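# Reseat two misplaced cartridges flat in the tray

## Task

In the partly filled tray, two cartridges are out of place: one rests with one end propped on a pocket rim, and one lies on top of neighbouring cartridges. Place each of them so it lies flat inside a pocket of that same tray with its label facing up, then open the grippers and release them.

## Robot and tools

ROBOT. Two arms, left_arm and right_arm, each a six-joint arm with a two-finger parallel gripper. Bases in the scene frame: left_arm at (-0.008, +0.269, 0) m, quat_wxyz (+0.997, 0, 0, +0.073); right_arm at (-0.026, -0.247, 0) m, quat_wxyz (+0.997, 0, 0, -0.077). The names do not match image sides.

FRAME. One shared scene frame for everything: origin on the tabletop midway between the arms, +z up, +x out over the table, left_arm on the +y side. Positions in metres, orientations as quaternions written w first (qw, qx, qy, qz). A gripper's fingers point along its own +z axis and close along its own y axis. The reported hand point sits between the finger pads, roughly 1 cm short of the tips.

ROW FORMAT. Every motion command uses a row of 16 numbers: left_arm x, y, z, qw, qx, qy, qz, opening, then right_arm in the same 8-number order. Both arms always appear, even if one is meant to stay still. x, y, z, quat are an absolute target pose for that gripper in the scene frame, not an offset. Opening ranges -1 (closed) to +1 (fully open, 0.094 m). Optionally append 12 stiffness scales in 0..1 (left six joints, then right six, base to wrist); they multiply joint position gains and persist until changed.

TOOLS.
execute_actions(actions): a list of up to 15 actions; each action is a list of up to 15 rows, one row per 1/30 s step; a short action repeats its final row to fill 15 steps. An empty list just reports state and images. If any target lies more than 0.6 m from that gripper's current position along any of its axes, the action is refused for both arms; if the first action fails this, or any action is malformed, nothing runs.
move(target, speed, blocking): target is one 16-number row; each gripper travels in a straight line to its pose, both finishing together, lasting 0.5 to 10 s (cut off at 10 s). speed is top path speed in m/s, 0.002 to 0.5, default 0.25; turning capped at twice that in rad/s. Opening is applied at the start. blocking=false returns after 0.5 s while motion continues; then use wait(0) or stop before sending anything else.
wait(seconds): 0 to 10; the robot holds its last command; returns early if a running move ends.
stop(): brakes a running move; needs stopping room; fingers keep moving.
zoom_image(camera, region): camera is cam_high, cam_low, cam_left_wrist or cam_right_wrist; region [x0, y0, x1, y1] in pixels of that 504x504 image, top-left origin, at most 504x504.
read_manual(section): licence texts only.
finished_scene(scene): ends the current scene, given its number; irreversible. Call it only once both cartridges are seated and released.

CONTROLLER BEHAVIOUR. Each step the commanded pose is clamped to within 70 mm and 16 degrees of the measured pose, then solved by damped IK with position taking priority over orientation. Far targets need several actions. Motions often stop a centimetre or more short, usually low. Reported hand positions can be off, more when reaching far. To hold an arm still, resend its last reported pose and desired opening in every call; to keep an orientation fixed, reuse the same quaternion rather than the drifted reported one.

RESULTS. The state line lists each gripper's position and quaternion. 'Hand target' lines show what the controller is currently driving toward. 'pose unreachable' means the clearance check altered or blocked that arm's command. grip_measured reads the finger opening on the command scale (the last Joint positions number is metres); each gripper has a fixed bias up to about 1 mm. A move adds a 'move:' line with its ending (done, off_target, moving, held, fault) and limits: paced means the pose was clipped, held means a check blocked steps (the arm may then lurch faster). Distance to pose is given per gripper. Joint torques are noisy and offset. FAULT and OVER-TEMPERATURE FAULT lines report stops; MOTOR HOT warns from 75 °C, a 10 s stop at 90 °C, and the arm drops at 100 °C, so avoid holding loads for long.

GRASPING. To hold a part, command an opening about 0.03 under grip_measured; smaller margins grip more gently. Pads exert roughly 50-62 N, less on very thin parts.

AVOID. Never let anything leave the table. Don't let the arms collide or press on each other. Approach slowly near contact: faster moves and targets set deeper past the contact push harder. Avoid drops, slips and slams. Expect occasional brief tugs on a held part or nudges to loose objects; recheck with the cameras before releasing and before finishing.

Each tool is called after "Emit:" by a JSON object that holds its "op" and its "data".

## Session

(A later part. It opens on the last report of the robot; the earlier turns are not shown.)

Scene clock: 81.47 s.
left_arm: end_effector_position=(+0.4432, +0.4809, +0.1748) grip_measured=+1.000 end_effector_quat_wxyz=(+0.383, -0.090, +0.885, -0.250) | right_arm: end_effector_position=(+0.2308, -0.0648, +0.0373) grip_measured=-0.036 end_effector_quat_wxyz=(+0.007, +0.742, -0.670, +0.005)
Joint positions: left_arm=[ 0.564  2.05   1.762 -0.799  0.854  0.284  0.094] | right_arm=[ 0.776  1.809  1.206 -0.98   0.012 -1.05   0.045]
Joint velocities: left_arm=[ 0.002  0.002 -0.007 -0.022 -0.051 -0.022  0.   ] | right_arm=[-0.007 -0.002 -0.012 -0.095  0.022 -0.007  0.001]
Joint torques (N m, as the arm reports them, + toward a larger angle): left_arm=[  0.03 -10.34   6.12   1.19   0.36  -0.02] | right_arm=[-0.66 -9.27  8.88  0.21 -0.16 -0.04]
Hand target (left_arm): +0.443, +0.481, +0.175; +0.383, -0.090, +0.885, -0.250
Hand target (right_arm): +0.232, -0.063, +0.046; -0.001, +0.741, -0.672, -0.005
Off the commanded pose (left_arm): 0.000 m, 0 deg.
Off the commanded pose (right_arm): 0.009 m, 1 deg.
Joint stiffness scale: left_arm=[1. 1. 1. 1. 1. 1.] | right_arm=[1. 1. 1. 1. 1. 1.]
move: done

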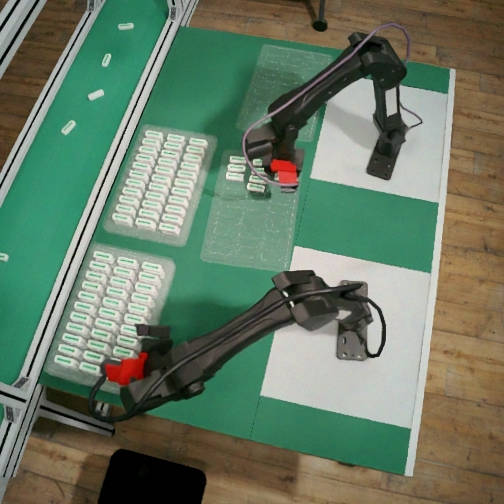

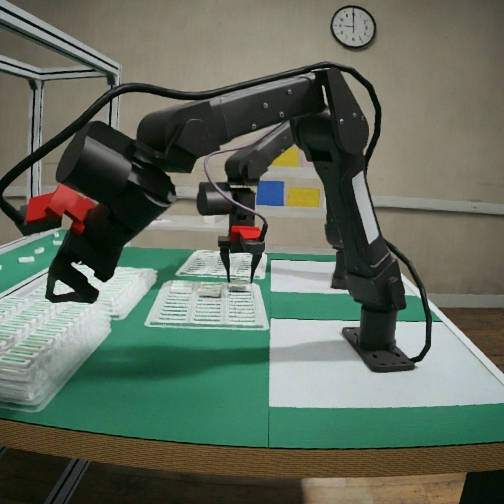

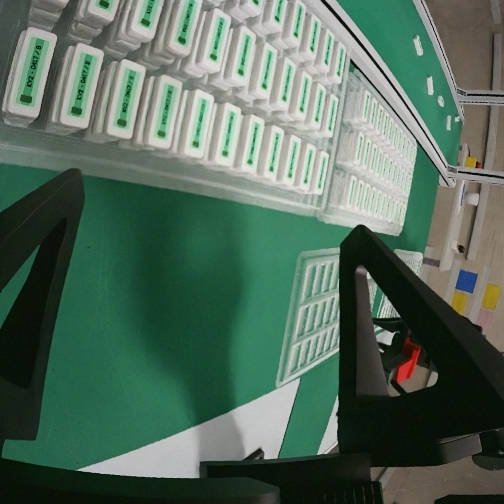

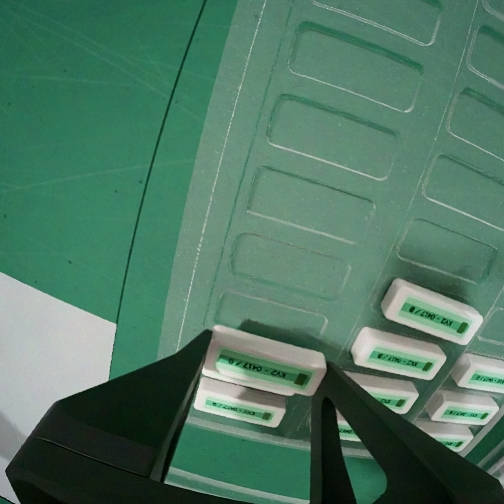

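Emit:
{"op": "move", "data": {"target": [0.4432, 0.4809, 0.1748, 0.383, -0.09, 0.885, -0.25, 1, 0.22592, -0.05789, 0.0187, -0.0064, -0.7507, 0.6606, -0.0038, -0.065], "speed": 0.045}}

Emit:
{"op": "zoom_image", "data": {"camera": "cam_right_wrist", "region": [180, 250, 370, 430]}}

Scene clock: 83.10 s.
left_arm: end_effector_position=(+0.4432, +0.4809, +0.1748) grip_measured=+1.000 end_effector_quat_wxyz=(+0.383, -0.090, +0.885, -0.250) | right_arm: end_effector_position=(+0.2297, -0.0591, +0.0240) grip_measured=-0.036 end_effector_quat_wxyz=(+0.002, +0.747, -0.665, +0.005)
Joint positions: left_arm=[ 0.564  2.05   1.762 -0.799  0.854  0.284  0.094] | right_arm=[ 0.792  1.827  1.172 -0.917  0.011 -1.05   0.045]
Joint velocities: left_arm=[-0.007 -0.012  0.012 -0.007  0.007  0.007  0.   ] | right_arm=[ 0.017 -0.002  0.007 -0.022 -0.022 -0.066  0.001]
Joint torques (N m, as the arm reports them, + toward a larger angle): left_arm=[  0.06 -10.33   6.12   1.19   0.36  -0.01] | right_arm=[ 0.73 -7.77  6.02  0.5  -0.01 -0.03]
Hand target (left_arm): +0.443, +0.481, +0.175; +0.383, -0.090, +0.885, -0.250
Hand target (right_arm): +0.226, -0.058, +0.019; +0.007, +0.751, -0.661, +0.004
Off the commanded pose (left_arm): 0.000 m, 0 deg.
Off the commanded pose (right_arm): 0.007 m, 1 deg.
Joint stiffness scale: left_arm=[1. 1. 1. 1. 1. 1.] | right_arm=[1. 1. 1. 1. 1. 1.]
move: done

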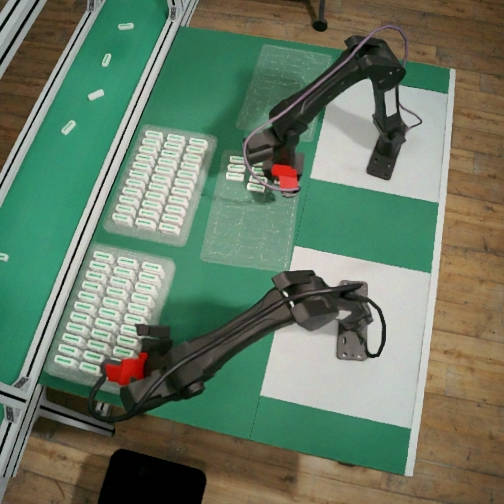

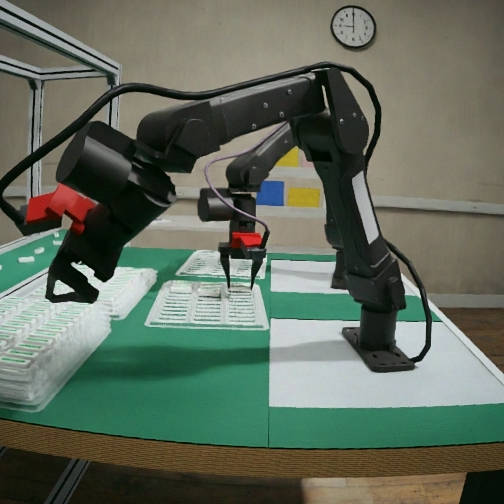

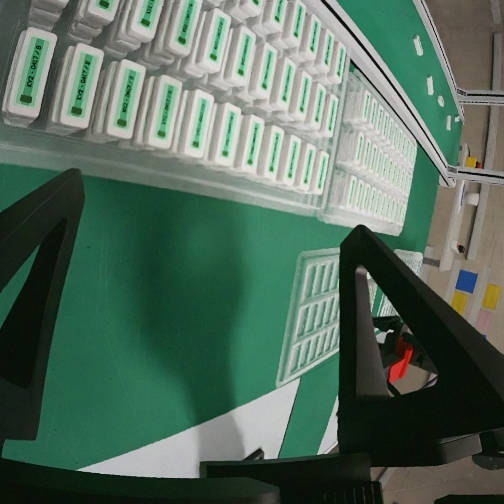

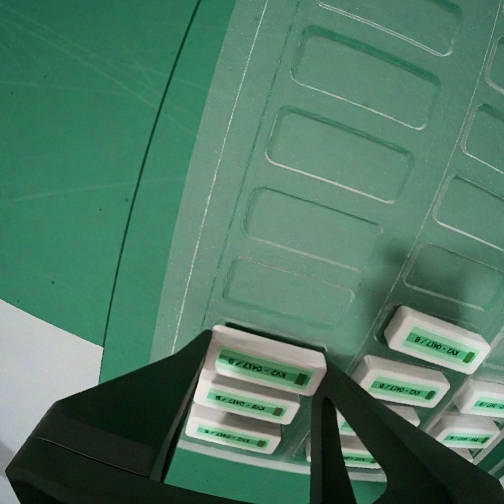

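Region (180, 250, 370, 430) of cam_right_wrist's 504x504 image, scaled by 2.653, with more detail than that image has; it fills the top 477 rows of this view, and the rest is white.

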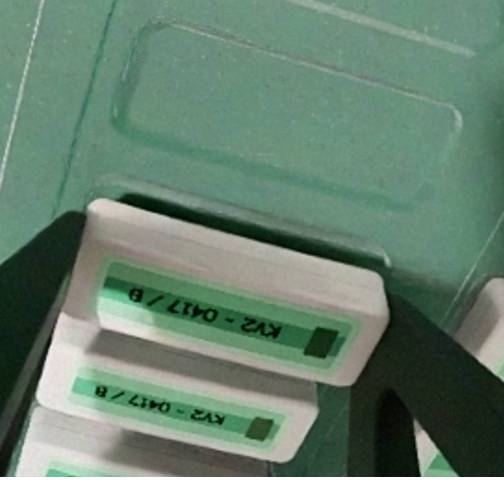

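Aligned. Descend into the pocket.

Emit:
{"op": "execute_actions", "data": {"actions": [[[0.4432,0.4809,0.1748,0.383,-0.09,0.885,-0.25,1,0.2259,-0.0579,0.0178,-0.0064,-0.7507,0.6606,-0.0038,-0.065],[0.4432,0.4809,0.1748,0.383,-0.09,0.885,-0.25,1,0.2259,-0.0579,0.0169,-0.0064,-0.7507,0.6606,-0.0038,-0.065],[0.4432,0.4809,0.1748,0.383,-0.09,0.885,-0.25,1,0.2259,-0.0579,0.016,-0.0064,-0.7507,0.6606,-0.0038,-0.065],[0.4432,0.4809,0.1748,0.383,-0.09,0.885,-0.25,1,0.2259,-0.0579,0.0151,-0.0064,-0.7507,0.6606,-0.0038,-0.065],[0.4432,0.4809,0.1748,0.383,-0.09,0.885,-0.25,1,0.2259,-0.0579,0.0142,-0.0064,-0.7507,0.6606,-0.0038,-0.065],[0.4432,0.4809,0.1748,0.383,-0.09,0.885,-0.25,1,0.2259,-0.0579,0.0133,-0.0064,-0.7507,0.6606,-0.0038,-0.065],[0.4432,0.4809,0.1748,0.383,-0.09,0.885,-0.25,1,0.2259,-0.0579,0.0124,-0.0064,-0.7507,0.6606,-0.0038,-0.065],[0.4432,0.4809,0.1748,0.383,-0.09,0.885,-0.25,1,0.2259,-0.0579,0.0115,-0.0064,-0.7507,0.6606,-0.0038,-0.065],[0.4432,0.4809,0.1748,0.383,-0.09,0.885,-0.25,1,0.2259,-0.0579,0.0108,-0.0064,-0.7507,0.6606,-0.0038,-0.065]]]}}

Emit:
{"op": "zoom_image", "data": {"camera": "cam_right_wrist", "region": [180, 250, 370, 430]}}

Scene clock: 84.33 s.
left_arm: end_effector_position=(+0.4432, +0.4809, +0.1748) grip_measured=+1.000 end_effector_quat_wxyz=(+0.383, -0.090, +0.885, -0.250) | right_arm: end_effector_position=(+0.2299, -0.0590, +0.0176) grip_measured=-0.036 end_effector_quat_wxyz=(+0.001, +0.747, -0.665, +0.006)
Joint positions: left_arm=[ 0.564  2.05   1.762 -0.799  0.854  0.284  0.094] | right_arm=[ 0.792  1.837  1.157 -0.891  0.011 -1.05   0.045]
Joint velocities: left_arm=[-0.032 -0.012 -0.002 -0.022  0.007  0.022  0.   ] | right_arm=[-0.017 -0.007  0.002  0.066 -0.022 -0.037 -0.001]
Joint torques (N m, as the arm reports them, + toward a larger angle): left_arm=[  0.05 -10.33   6.11   1.19   0.36  -0.02] | right_arm=[ 0.83 -7.31  5.86  0.55  0.01 -0.04]
Hand target (left_arm): +0.443, +0.481, +0.175; +0.383, -0.090, +0.885, -0.250
Hand target (right_arm): +0.226, -0.058, +0.011; +0.006, +0.751, -0.661, +0.004
Off the commanded pose (left_arm): 0.000 m, 0 deg.
Off the commanded pose (right_arm): 0.008 m, 1 deg.
Joint stiffness scale: left_arm=[1. 1. 1. 1. 1. 1.] | right_arm=[1. 1. 1. 1. 1. 1.]

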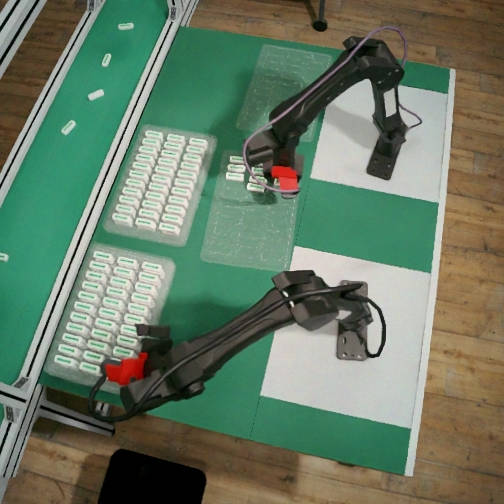

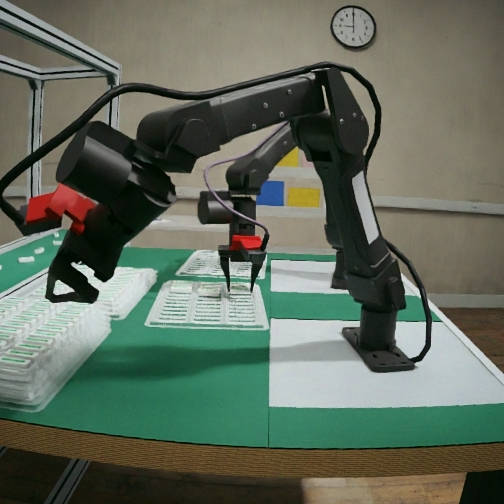

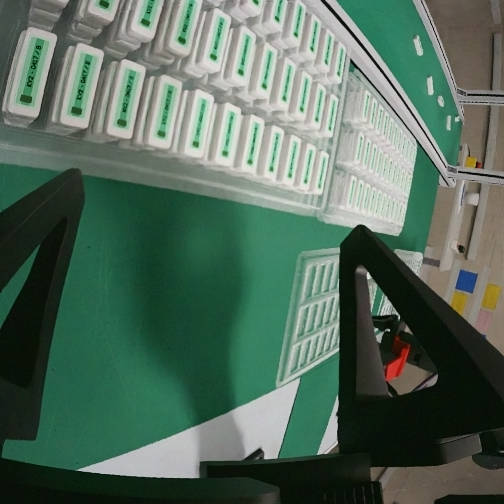

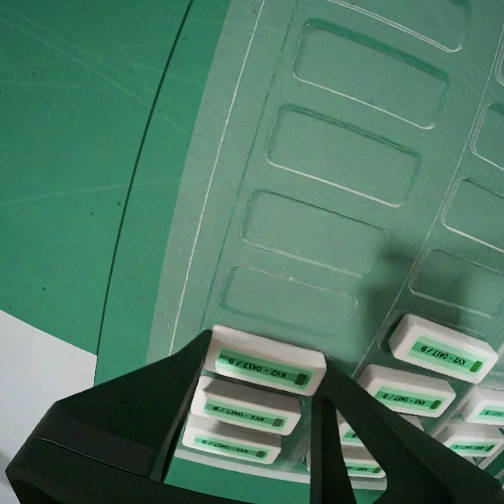

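Region (180, 250, 370, 430) of cam_right_wrist's 504x504 image, scaled by 2.653, with more detail than that image has; it fills the top 477 rows of this view, and the rest is white.

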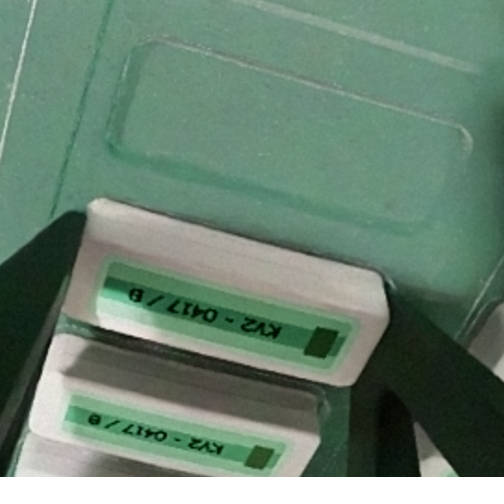

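In the pocket (3.6 mm below rim level). Release now.

Emit:
{"op": "execute_actions", "data": {"actions": [[[0.4432,0.4809,0.1748,0.383,-0.09,0.885,-0.25,1,0.228,-0.0585,0.014,-0.003,-0.749,0.6626,-0.005,-0.05],[0.4432,0.4809,0.1748,0.383,-0.09,0.885,-0.25,1,0.2299,-0.059,0.0176,-0.001,-0.747,0.665,-0.006,-0.035],[0.4432,0.4809,0.1748,0.383,-0.09,0.885,-0.25,1,0.2299,-0.059,0.0176,-0.001,-0.747,0.665,-0.006,-0.022],[0.4432,0.4809,0.1748,0.383,-0.09,0.885,-0.25,1,0.2299,-0.059,0.0176,-0.001,-0.747,0.665,-0.006,-0.01],[0.4432,0.4809,0.1748,0.383,-0.09,0.885,-0.25,1,0.2299,-0.059,0.0176,-0.001,-0.747,0.665,-0.006,0.01],[0.4432,0.4809,0.1748,0.383,-0.09,0.885,-0.25,1,0.2299,-0.059,0.0176,-0.001,-0.747,0.665,-0.006,0.04],[0.4432,0.4809,0.1748,0.383,-0.09,0.885,-0.25,1,0.2299,-0.059,0.0176,-0.001,-0.747,0.665,-0.006,0.08],[0.4432,0.4809,0.1748,0.383,-0.09,0.885,-0.25,1,0.2299,-0.059,0.0176,-0.001,-0.747,0.665,-0.006,0.12],[0.4432,0.4809,0.1748,0.383,-0.09,0.885,-0.25,1,0.2299,-0.059,0.0176,-0.001,-0.747,0.665,-0.006,0.16],[0.4432,0.4809,0.1748,0.383,-0.09,0.885,-0.25,1,0.2299,-0.059,0.0176,-0.001,-0.747,0.665,-0.006,0.19]]]}}

Emit:
{"op": "zoom_image", "data": {"camera": "cam_right_wrist", "region": [170, 250, 504, 470]}}

Scene clock: 85.87 s.
left_arm: end_effector_position=(+0.4432, +0.4809, +0.1748) grip_measured=+1.000 end_effector_quat_wxyz=(+0.383, -0.090, +0.885, -0.250) | right_arm: end_effector_position=(+0.2325, -0.0584, +0.0186) grip_measured=+0.188 end_effector_quat_wxyz=(-0.004, +0.747, -0.665, +0.010)
Joint positions: left_arm=[ 0.564  2.05   1.762 -0.799  0.854  0.284  0.094] | right_arm=[ 0.792  1.834  1.157 -0.883  0.017 -1.05   0.056]
Joint velocities: left_arm=[-0.012 -0.007  0.007 -0.037 -0.022 -0.022  0.   ] | right_arm=[-0.022 -0.007 -0.012 -0.037  0.022  0.037  0.001]
Joint torques (N m, as the arm reports them, + toward a larger angle): left_arm=[  0.05 -10.33   6.11   1.19   0.37  -0.01] | right_arm=[ 0.06 -8.43  7.22  0.36 -0.06 -0.03]
Hand target (left_arm): +0.443, +0.481, +0.175; +0.383, -0.090, +0.885, -0.250
Hand target (right_arm): +0.230, -0.059, +0.018; +0.001, +0.747, -0.665, +0.006
Off the commanded pose (left_arm): 0.000 m, 0 deg.
Off the commanded pose (right_arm): 0.003 m, 1 deg.
Joint stiffness scale: left_arm=[1. 1. 1. 1. 1. 1.] | right_arm=[1. 1. 1. 1. 1. 1.]

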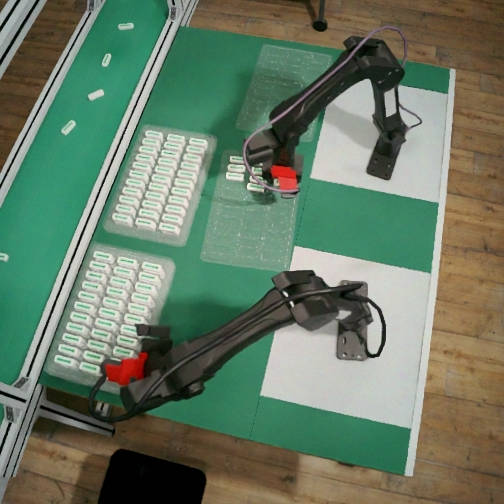

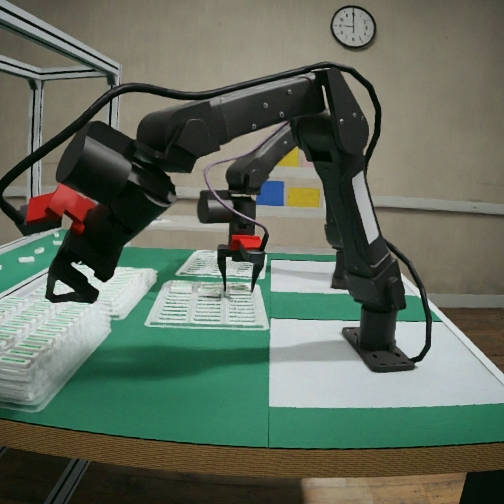

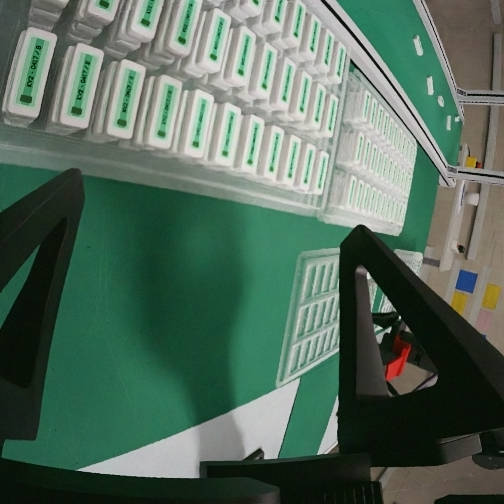

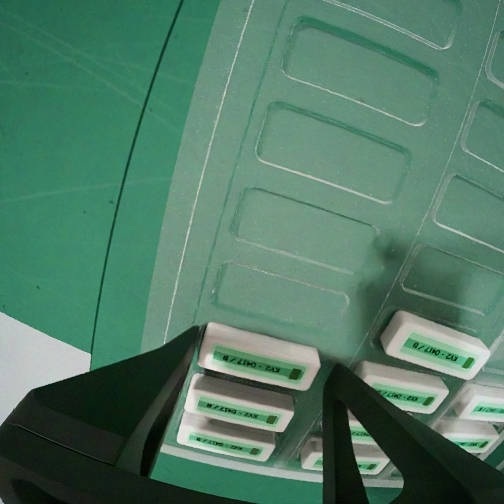

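Region (170, 250, 504, 470) of cam_right_wrist's 504x504 image, scaled by 1.509, with more detail than that image has; it fills the top 332 rows of this view, and the rest is white.

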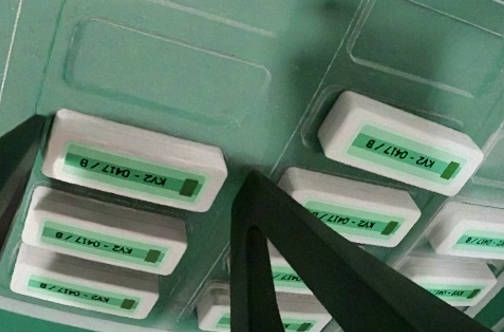

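Emit:
{"op": "move", "data": {"target": [0.4432, 0.4809, 0.1748, 0.383, -0.09, 0.885, -0.25, 1, 0.234, -0.058, 0.046, 0, -0.747, 0.665, 0, 0.22], "speed": 0.08}}

Emit:
{"op": "move", "data": {"target": [0.4432, 0.4809, 0.1748, 0.383, -0.09, 0.885, -0.25, 1, 0.296, -0.028, 0.047, 0, -0.747, 0.665, 0, 0.42], "speed": 0.15}}

Scene clock: 88.17 s.
left_arm: end_effector_position=(+0.4432, +0.4809, +0.1748) grip_measured=+1.000 end_effector_quat_wxyz=(+0.383, -0.090, +0.885, -0.250) | right_arm: end_effector_position=(+0.2321, -0.0590, +0.0379) grip_measured=+0.219 end_effector_quat_wxyz=(+0.007, +0.749, -0.663, +0.008)
Joint positions: left_arm=[ 0.564  2.05   1.762 -0.799  0.854  0.284  0.094] | right_arm=[ 0.792  1.822  1.225 -0.984  0.019 -1.055  0.057]
Joint velocities: left_arm=[-0.002  0.002  0.002  0.007  0.007 -0.066  0.   ] | right_arm=[ 0.007 -0.002 -0.012 -0.051  0.051  0.022  0.   ]
Joint torques (N m, as the arm reports them, + toward a larger angle): left_arm=[  0.05 -10.33   6.12   1.19   0.36  -0.02] | right_arm=[-0.68 -9.43  8.72  0.21 -0.14 -0.04]
Hand target (left_arm): +0.443, +0.481, +0.175; +0.383, -0.090, +0.885, -0.250
Hand target (right_arm): +0.234, -0.058, +0.046; +0.000, +0.747, -0.665, +0.000
Off the commanded pose (left_arm): 0.000 m, 0 deg.
Off the commanded pose (right_arm): 0.008 m, 1 deg.
Joint stiffness scale: left_arm=[1. 1. 1. 1. 1. 1.] | right_arm=[1. 1. 1. 1. 1. 1.]
move: done

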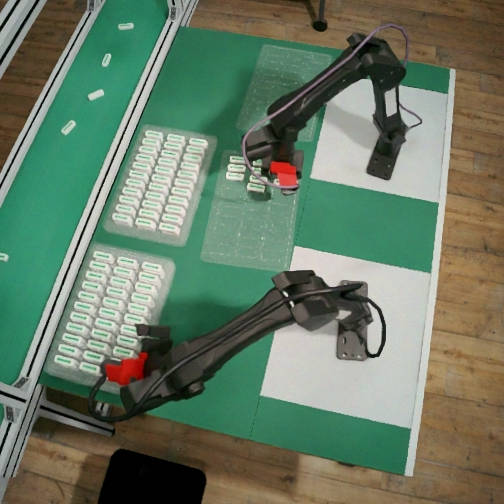

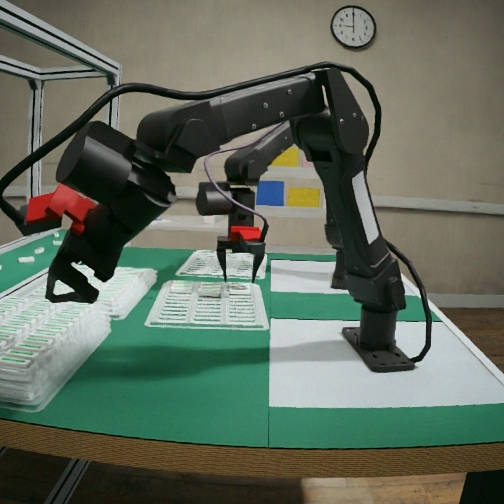

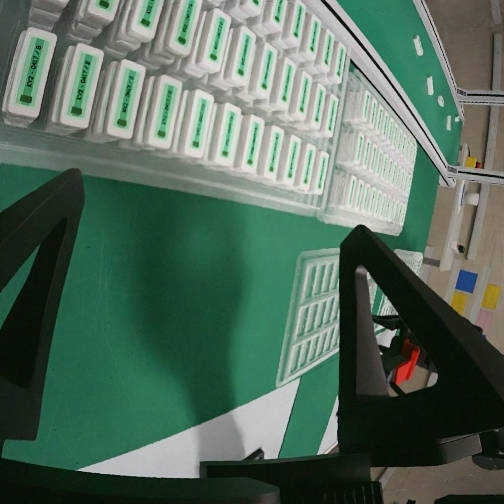

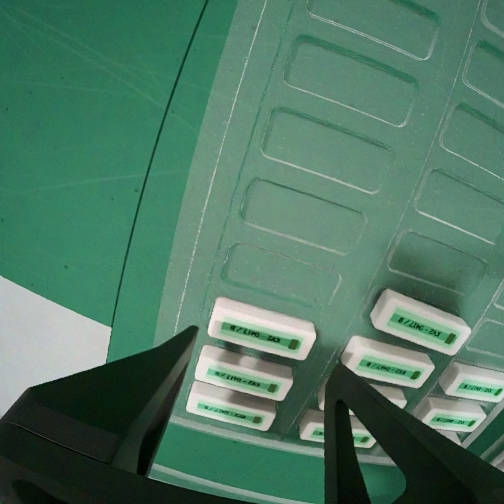

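Scene clock: 89.27 s.
left_arm: end_effector_position=(+0.4432, +0.4809, +0.1748) grip_measured=+1.000 end_effector_quat_wxyz=(+0.383, -0.090, +0.885, -0.250) | right_arm: end_effector_position=(+0.2954, -0.0283, +0.0461) grip_measured=+0.419 end_effector_quat_wxyz=(-0.003, +0.748, -0.664, +0.011)
Joint positions: left_arm=[ 0.564  2.05   1.762 -0.799  0.854  0.284  0.094] | right_arm=[ 0.758  2.046  1.57  -1.083  0.019 -1.085  0.067]
Joint velocities: left_arm=[ 0.007  0.007 -0.027 -0.081 -0.051 -0.022  0.   ] | right_arm=[-0.002  0.002  0.017  0.007  0.037 -0.022 -0.001]
Joint torques (N m, as the arm reports them, + toward a larger angle): left_arm=[  0.05 -10.32   6.11   1.19   0.37  -0.01] | right_arm=[-0.62 -9.61  9.45  0.26 -0.15 -0.06]
Hand target (left_arm): +0.443, +0.481, +0.175; +0.383, -0.090, +0.885, -0.250
Hand target (right_arm): +0.296, -0.028, +0.047; -0.000, +0.747, -0.665, -0.000
Off the commanded pose (left_arm): 0.000 m, 0 deg.
Off the commanded pose (right_arm): 0.001 m, 1 deg.
Joint stiffness scale: left_arm=[1. 1. 1. 1. 1. 1.] | right_arm=[1. 1. 1. 1. 1. 1.]
move: done

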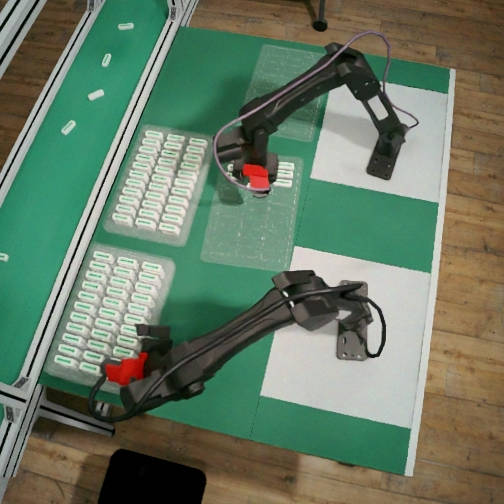

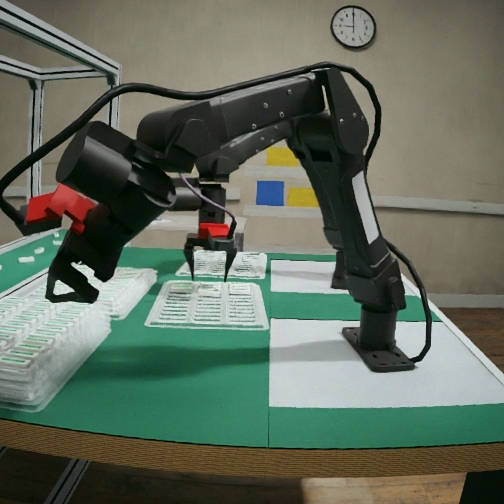

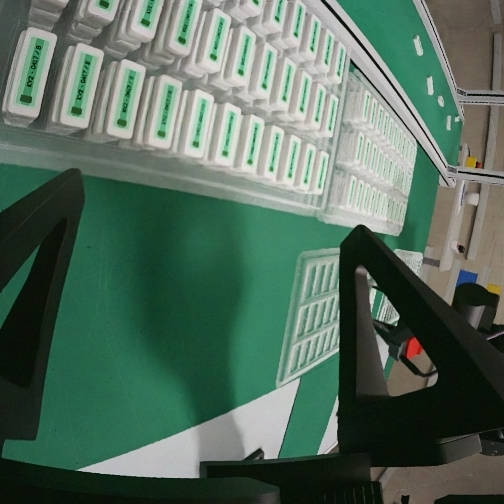

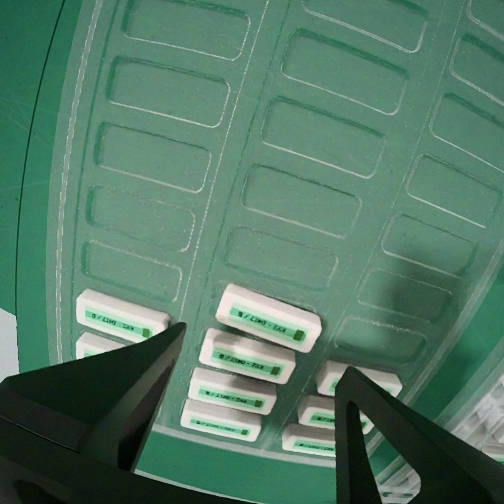

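Emit:
{"op": "zoom_image", "data": {"camera": "cam_right_wrist", "region": [165, 210, 385, 420]}}

Emit:
{"op": "zoom_image", "data": {"camera": "cam_low", "region": [160, 250, 270, 315]}}

Region (165, 210, 385, 420) of cam_right_wrist's 504x504 image, scaled by 2.291, with more detail than that image has; it fills the top 481 rows of this view, and the rest is white.

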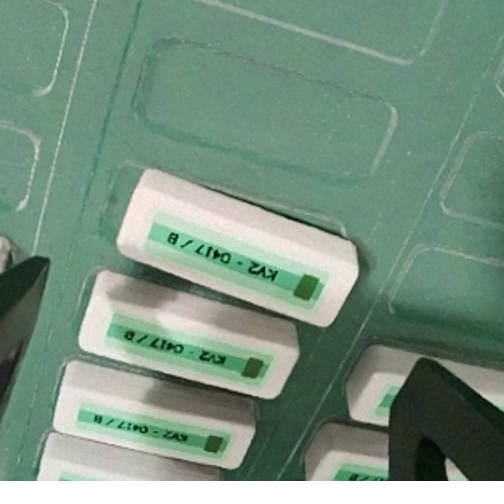

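Region (160, 250, 270, 315) of cam_low's 504x504 image, scaled by 4.582, with more detail than that image has; it fills the top 298 rows of this view, and the rest is white.

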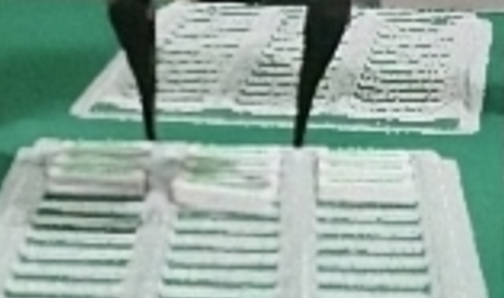

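Emit:
{"op": "move", "data": {"target": [0.4432, 0.4809, 0.1748, 0.383, -0.09, 0.885, -0.25, 1, 0.28664, -0.02259, 0.0142, -0.0067, -0.7443, 0.6679, -0.0062, 0.42], "speed": 0.06}}

Emit:
{"op": "zoom_image", "data": {"camera": "cam_right_wrist", "region": [165, 240, 385, 430]}}

Emit:
{"op": "zoom_image", "data": {"camera": "cam_low", "region": [160, 250, 270, 315]}}

Scene clock: 92.90 s.
left_arm: end_effector_position=(+0.4432, +0.4809, +0.1748) grip_measured=+1.000 end_effector_quat_wxyz=(+0.383, -0.090, +0.885, -0.250) | right_arm: end_effector_position=(+0.2897, -0.0253, +0.0204) grip_measured=+0.419 end_effector_quat_wxyz=(+0.005, +0.744, -0.668, +0.009)
Joint positions: left_arm=[ 0.564  2.05   1.762 -0.799  0.854  0.284  0.094] | right_arm=[ 0.773  2.078  1.512 -1.011  0.019 -1.058  0.067]
Joint velocities: left_arm=[-0.012  0.002  0.007 -0.022 -0.007  0.066  0.   ] | right_arm=[-0.017  0.002 -0.012 -0.007 -0.051 -0.066 -0.001]
Joint torques (N m, as the arm reports them, + toward a larger angle): left_arm=[  0.06 -10.34   6.11   1.19   0.36  -0.01] | right_arm=[  0.69 -10.01   6.27   0.55  -0.04   0.03]
Hand target (left_arm): +0.443, +0.481, +0.175; +0.383, -0.090, +0.885, -0.250
Hand target (right_arm): +0.287, -0.023, +0.014; +0.007, +0.744, -0.668, +0.007
Off the commanded pose (left_arm): 0.000 m, 0 deg.
Off the commanded pose (right_arm): 0.007 m, 0 deg.
Joint stiffness scale: left_arm=[1. 1. 1. 1. 1. 1.] | right_arm=[1. 1. 1. 1. 1. 1.]
move: done

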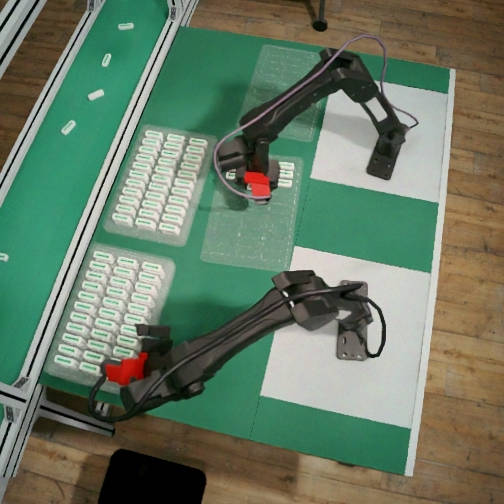

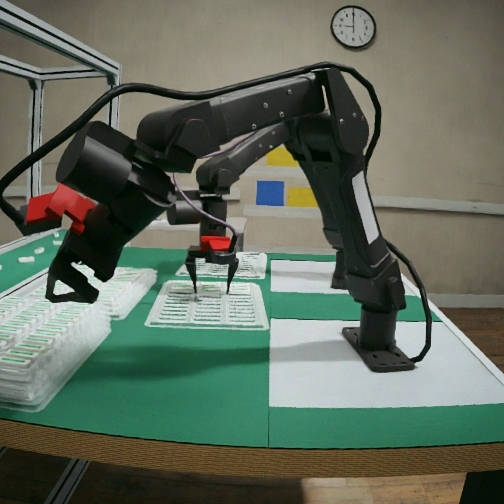

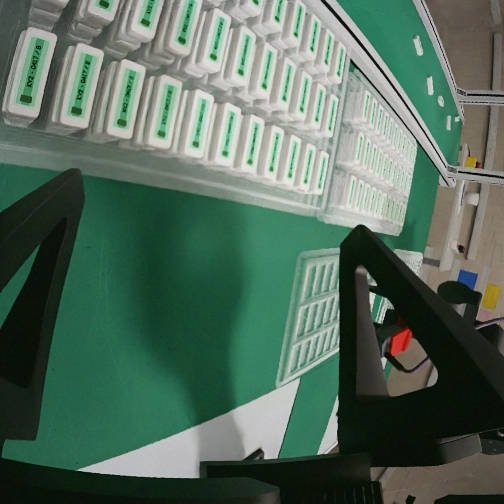

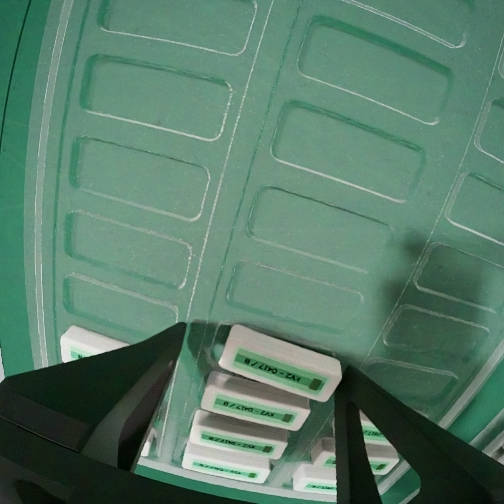

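Region (165, 240, 385, 430) of cam_right_wrist's 504x504 image, scaled by 2.291, with more detail than that image has; it fills the top 435 rows of this view, and the rest is white.

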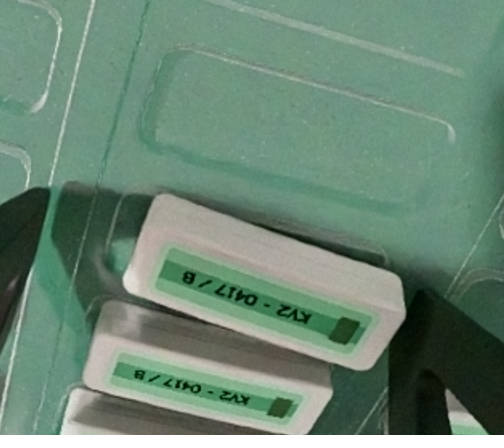

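Region (160, 250, 270, 315) of cam_low's 504x504 image, scaled by 4.582, with more detail than that image has; it fills the top 298 rows of this view, and the rest is white.

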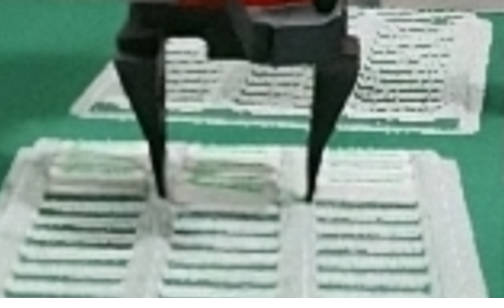

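Emit:
{"op": "execute_actions", "data": {"actions": [[[0.4432,0.4809,0.1748,0.383,-0.09,0.885,-0.25,1,0.28664,-0.02259,0.0142,-0.0067,-0.7443,0.6679,-0.0062,0.39],[0.4432,0.4809,0.1748,0.383,-0.09,0.885,-0.25,1,0.28664,-0.02259,0.0142,-0.0067,-0.7443,0.6679,-0.0062,0.365],[0.4432,0.4809,0.1748,0.383,-0.09,0.885,-0.25,1,0.28664,-0.02259,0.0142,-0.0067,-0.7443,0.6679,-0.0062,0.345],[0.4432,0.4809,0.1748,0.383,-0.09,0.885,-0.25,1,0.28664,-0.02259,0.0142,-0.0067,-0.7443,0.6679,-0.0062,0.33],[0.4432,0.4809,0.1748,0.383,-0.09,0.885,-0.25,1,0.28664,-0.02259,0.0142,-0.0067,-0.7443,0.6679,-0.0062,0.315],[0.4432,0.4809,0.1748,0.383,-0.09,0.885,-0.25,1,0.28664,-0.02259,0.0142,-0.0067,-0.7443,0.6679,-0.0062,0.30],[0.4432,0.4809,0.1748,0.383,-0.09,0.885,-0.25,1,0.28664,-0.02259,0.0142,-0.0067,-0.7443,0.6679,-0.0062,0.285],[0.4432,0.4809,0.1748,0.383,-0.09,0.885,-0.25,1,0.28664,-0.02259,0.0142,-0.0067,-0.7443,0.6679,-0.0062,0.27],[0.4432,0.4809,0.1748,0.383,-0.09,0.885,-0.25,1,0.28664,-0.02259,0.0142,-0.0067,-0.7443,0.6679,-0.0062,0.255],[0.4432,0.4809,0.1748,0.383,-0.09,0.885,-0.25,1,0.28664,-0.02259,0.0142,-0.0067,-0.7443,0.6679,-0.0062,0.24],[0.4432,0.4809,0.1748,0.383,-0.09,0.885,-0.25,1,0.28664,-0.02259,0.0142,-0.0067,-0.7443,0.6679,-0.0062,0.225],[0.4432,0.4809,0.1748,0.383,-0.09,0.885,-0.25,1,0.28664,-0.02259,0.0142,-0.0067,-0.7443,0.6679,-0.0062,0.21],[0.4432,0.4809,0.1748,0.383,-0.09,0.885,-0.25,1,0.28664,-0.02259,0.0142,-0.0067,-0.7443,0.6679,-0.0062,0.195],[0.4432,0.4809,0.1748,0.383,-0.09,0.885,-0.25,1,0.28664,-0.02259,0.0142,-0.0067,-0.7443,0.6679,-0.0062,0.18],[0.4432,0.4809,0.1748,0.383,-0.09,0.885,-0.25,1,0.28664,-0.02259,0.0142,-0.0067,-0.7443,0.6679,-0.0062,0.165]],[[0.4432,0.4809,0.1748,0.383,-0.09,0.885,-0.25,1,0.28664,-0.02259,0.0142,-0.0067,-0.7443,0.6679,-0.0062,0.15],[0.4432,0.4809,0.1748,0.383,-0.09,0.885,-0.25,1,0.28664,-0.02259,0.0142,-0.0067,-0.7443,0.6679,-0.0062,0.135],[0.4432,0.4809,0.1748,0.383,-0.09,0.885,-0.25,1,0.28664,-0.02259,0.0142,-0.0067,-0.7443,0.6679,-0.0062,0.12],[0.4432,0.4809,0.1748,0.383,-0.09,0.885,-0.25,1,0.28664,-0.02259,0.0142,-0.0067,-0.7443,0.6679,-0.0062,0.105],[0.4432,0.4809,0.1748,0.383,-0.09,0.885,-0.25,1,0.28664,-0.02259,0.0142,-0.0067,-0.7443,0.6679,-0.0062,0.09],[0.4432,0.4809,0.1748,0.383,-0.09,0.885,-0.25,1,0.28664,-0.02259,0.0142,-0.0067,-0.7443,0.6679,-0.0062,0.078],[0.4432,0.4809,0.1748,0.383,-0.09,0.885,-0.25,1,0.28664,-0.02259,0.0142,-0.0067,-0.7443,0.6679,-0.0062,0.068],[0.4432,0.4809,0.1748,0.383,-0.09,0.885,-0.25,1,0.28664,-0.02259,0.0142,-0.0067,-0.7443,0.6679,-0.0062,0.068],[0.4432,0.4809,0.1748,0.383,-0.09,0.885,-0.25,1,0.28664,-0.02259,0.0142,-0.0067,-0.7443,0.6679,-0.0062,0.068],[0.4432,0.4809,0.1748,0.383,-0.09,0.885,-0.25,1,0.28664,-0.02259,0.0142,-0.0067,-0.7443,0.6679,-0.0062,0.12],[0.4432,0.4809,0.1748,0.383,-0.09,0.885,-0.25,1,0.28664,-0.02259,0.0142,-0.0067,-0.7443,0.6679,-0.0062,0.2],[0.4432,0.4809,0.1748,0.383,-0.09,0.885,-0.25,1,0.28664,-0.02259,0.0142,-0.0067,-0.7443,0.6679,-0.0062,0.28],[0.4432,0.4809,0.1748,0.383,-0.09,0.885,-0.25,1,0.28664,-0.02259,0.0142,-0.0067,-0.7443,0.6679,-0.0062,0.36]]]}}

Emit:
{"op": "zoom_image", "data": {"camera": "cam_right_wrist", "region": [165, 240, 385, 430]}}

Emit:
{"op": "zoom_image", "data": {"camera": "cam_low", "region": [160, 250, 270, 315]}}

Scene clock: 96.53 s.
left_arm: end_effector_position=(+0.4432, +0.4809, +0.1748) grip_measured=+1.000 end_effector_quat_wxyz=(+0.383, -0.090, +0.885, -0.250) | right_arm: end_effector_position=(+0.2931, -0.0244, +0.0204) grip_measured=+0.356 end_effector_quat_wxyz=(-0.001, +0.743, -0.669, +0.013)
Joint positions: left_arm=[ 0.564  2.05   1.762 -0.799  0.854  0.284  0.094] | right_arm=[ 0.773  2.078  1.512 -0.997  0.026 -1.057  0.064]
Joint velocities: left_arm=[ 0.012  0.007 -0.007  0.022  0.037  0.007  0.   ] | right_arm=[-0.022 -0.007  0.007  0.037  0.037 -0.051  0.005]
Joint torques (N m, as the arm reports them, + toward a larger angle): left_arm=[  0.05 -10.32   6.12   1.19   0.37  -0.02] | right_arm=[  0.81 -10.19   6.2    0.46  -0.08   0.06]
Hand target (left_arm): +0.443, +0.481, +0.175; +0.383, -0.090, +0.885, -0.250
Hand target (right_arm): +0.287, -0.023, +0.014; +0.007, +0.744, -0.668, +0.006
Off the commanded pose (left_arm): 0.000 m, 0 deg.
Off the commanded pose (right_arm): 0.009 m, 1 deg.
Joint stiffness scale: left_arm=[1. 1. 1. 1. 1. 1.] | right_arm=[1. 1. 1. 1. 1. 1.]

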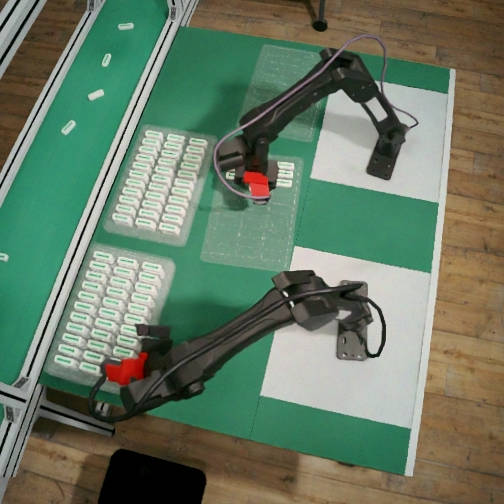

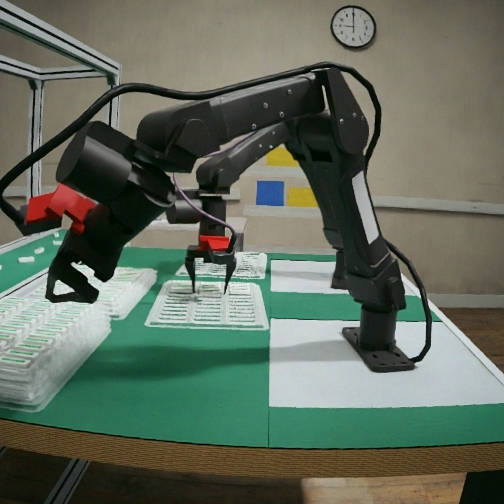

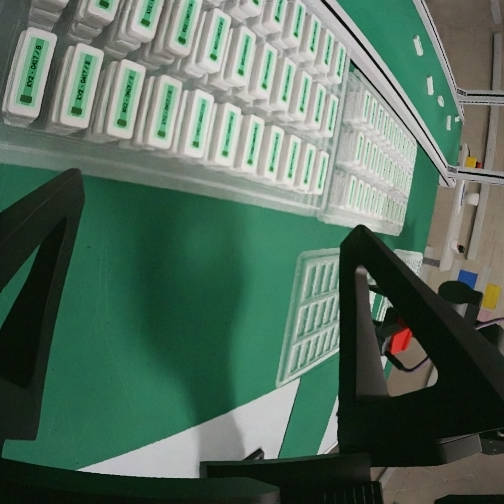

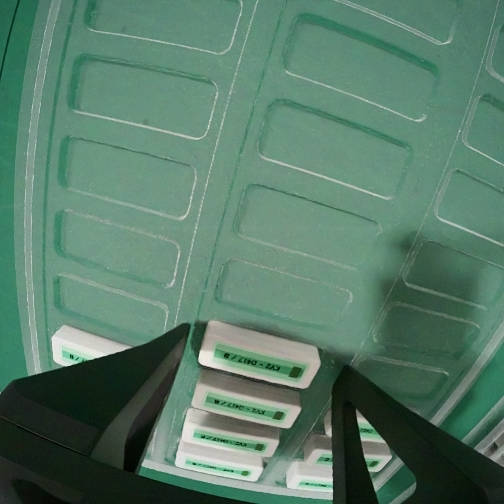

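Region (165, 240, 385, 430) of cam_right_wrist's 504x504 image, scaled by 2.291, with more detail than that image has; it fills the top 435 rows of this view, and the rest is white.

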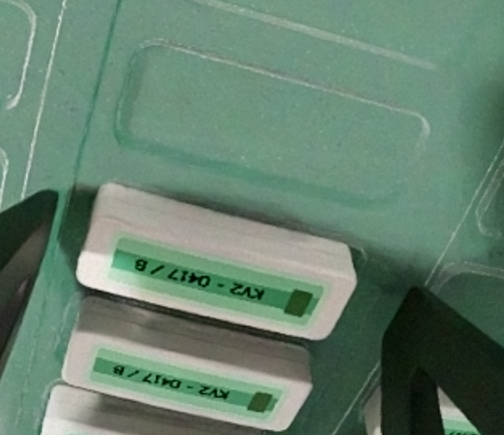

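Region (160, 250, 270, 315) of cam_low's 504x504 image, scaled by 4.582, with more detail than that image has; it fills the top 298 rows of this view, and the rest is white.

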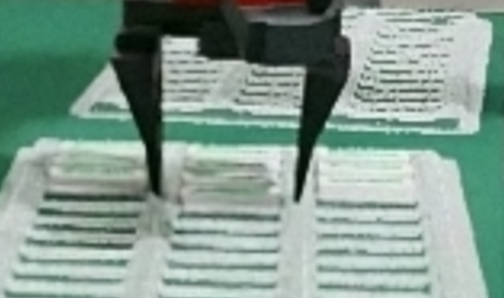

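Emit:
{"op": "move", "data": {"target": [0.4432, 0.4809, 0.1748, 0.383, -0.09, 0.885, -0.25, 1, 0.29, -0.035, 0.075, 0, -0.7443, 0.6679, 0, 0.42], "speed": 0.12}}

Emit:
{"op": "zoom_image", "data": {"camera": "cam_low", "region": [160, 270, 270, 315]}}

Scene clock: 98.10 s.
left_arm: end_effector_position=(+0.4432, +0.4809, +0.1748) grip_measured=+1.000 end_effector_quat_wxyz=(+0.383, -0.090, +0.885, -0.250) | right_arm: end_effector_position=(+0.2906, -0.0353, +0.0696) grip_measured=+0.419 end_effector_quat_wxyz=(+0.002, +0.745, -0.667, +0.010)
Joint positions: left_arm=[ 0.564  2.05   1.762 -0.799  0.854  0.284  0.094] | right_arm=[ 0.752  2.007  1.609 -1.171  0.021 -1.084  0.067]
Joint velocities: left_arm=[-0.002  0.002 -0.012 -0.022  0.051  0.007  0.   ] | right_arm=[ 0.012  0.002  0.022 -0.051  0.022 -0.066 -0.   ]
Joint torques (N m, as the arm reports them, + toward a larger angle): left_arm=[  0.04 -10.33   6.11   1.19   0.36  -0.01] | right_arm=[ -0.66 -10.4    8.87   0.25  -0.17  -0.04]
Hand target (left_arm): +0.443, +0.481, +0.175; +0.383, -0.090, +0.885, -0.250
Hand target (right_arm): +0.290, -0.035, +0.075; -0.000, +0.744, -0.668, -0.000
Off the commanded pose (left_arm): 0.000 m, 0 deg.
Off the commanded pose (right_arm): 0.005 m, 1 deg.
Joint stiffness scale: left_arm=[1. 1. 1. 1. 1. 1.] | right_arm=[1. 1. 1. 1. 1. 1.]
move: done

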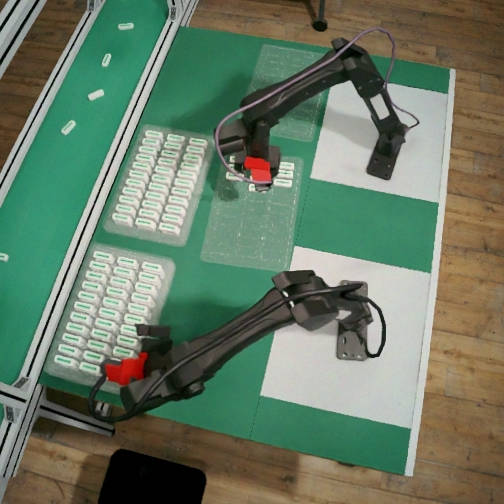

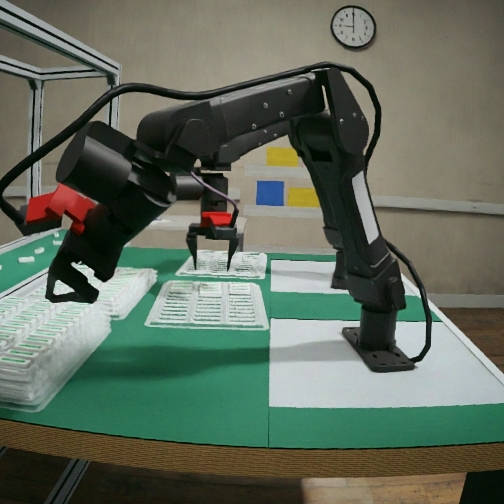

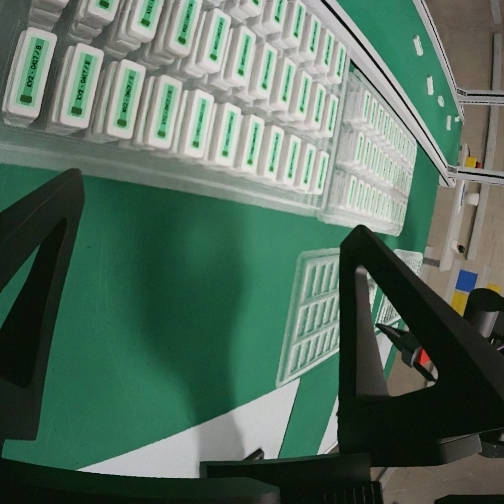

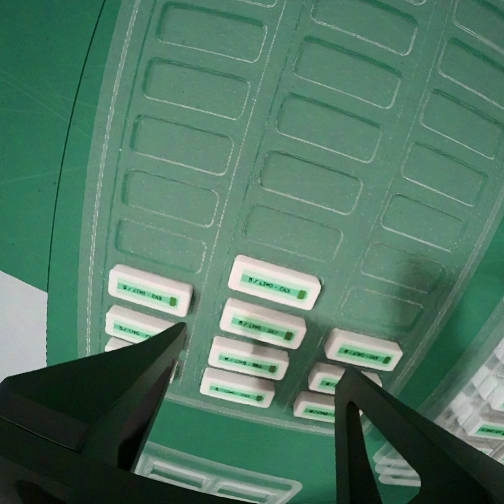

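Region (160, 270, 270, 315) of cam_low's 504x504 image, scaled by 4.582, with more detail than that image has; it fills the top 206 rows of this view, and the rest is white.

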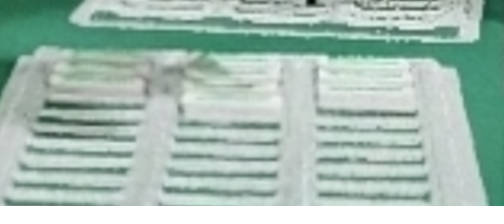

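Emit:
{"op": "zoom_image", "data": {"camera": "cam_right_wrist", "region": [90, 200, 350, 420]}}

Region (90, 200, 350, 420) of cam_right_wrist's 504x504 image, scaled by 1.938, with more detail than that image has; it fills the top 426 rows of this view, and the rest is white.

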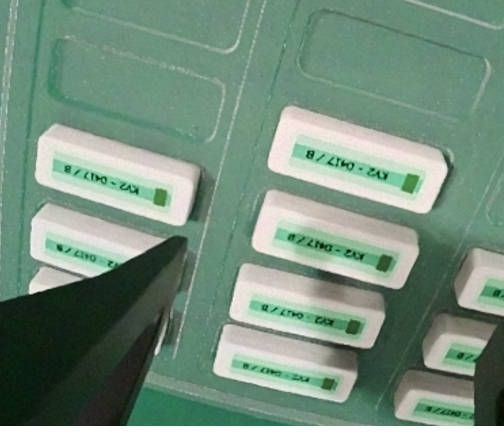

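Both cartridges look seated flat, and the neighbouring cartridges still look seated. Ending scene 1.

Emit:
{"op": "finished_scene", "data": {"scene": 1}}

The scene is finished: the task was done.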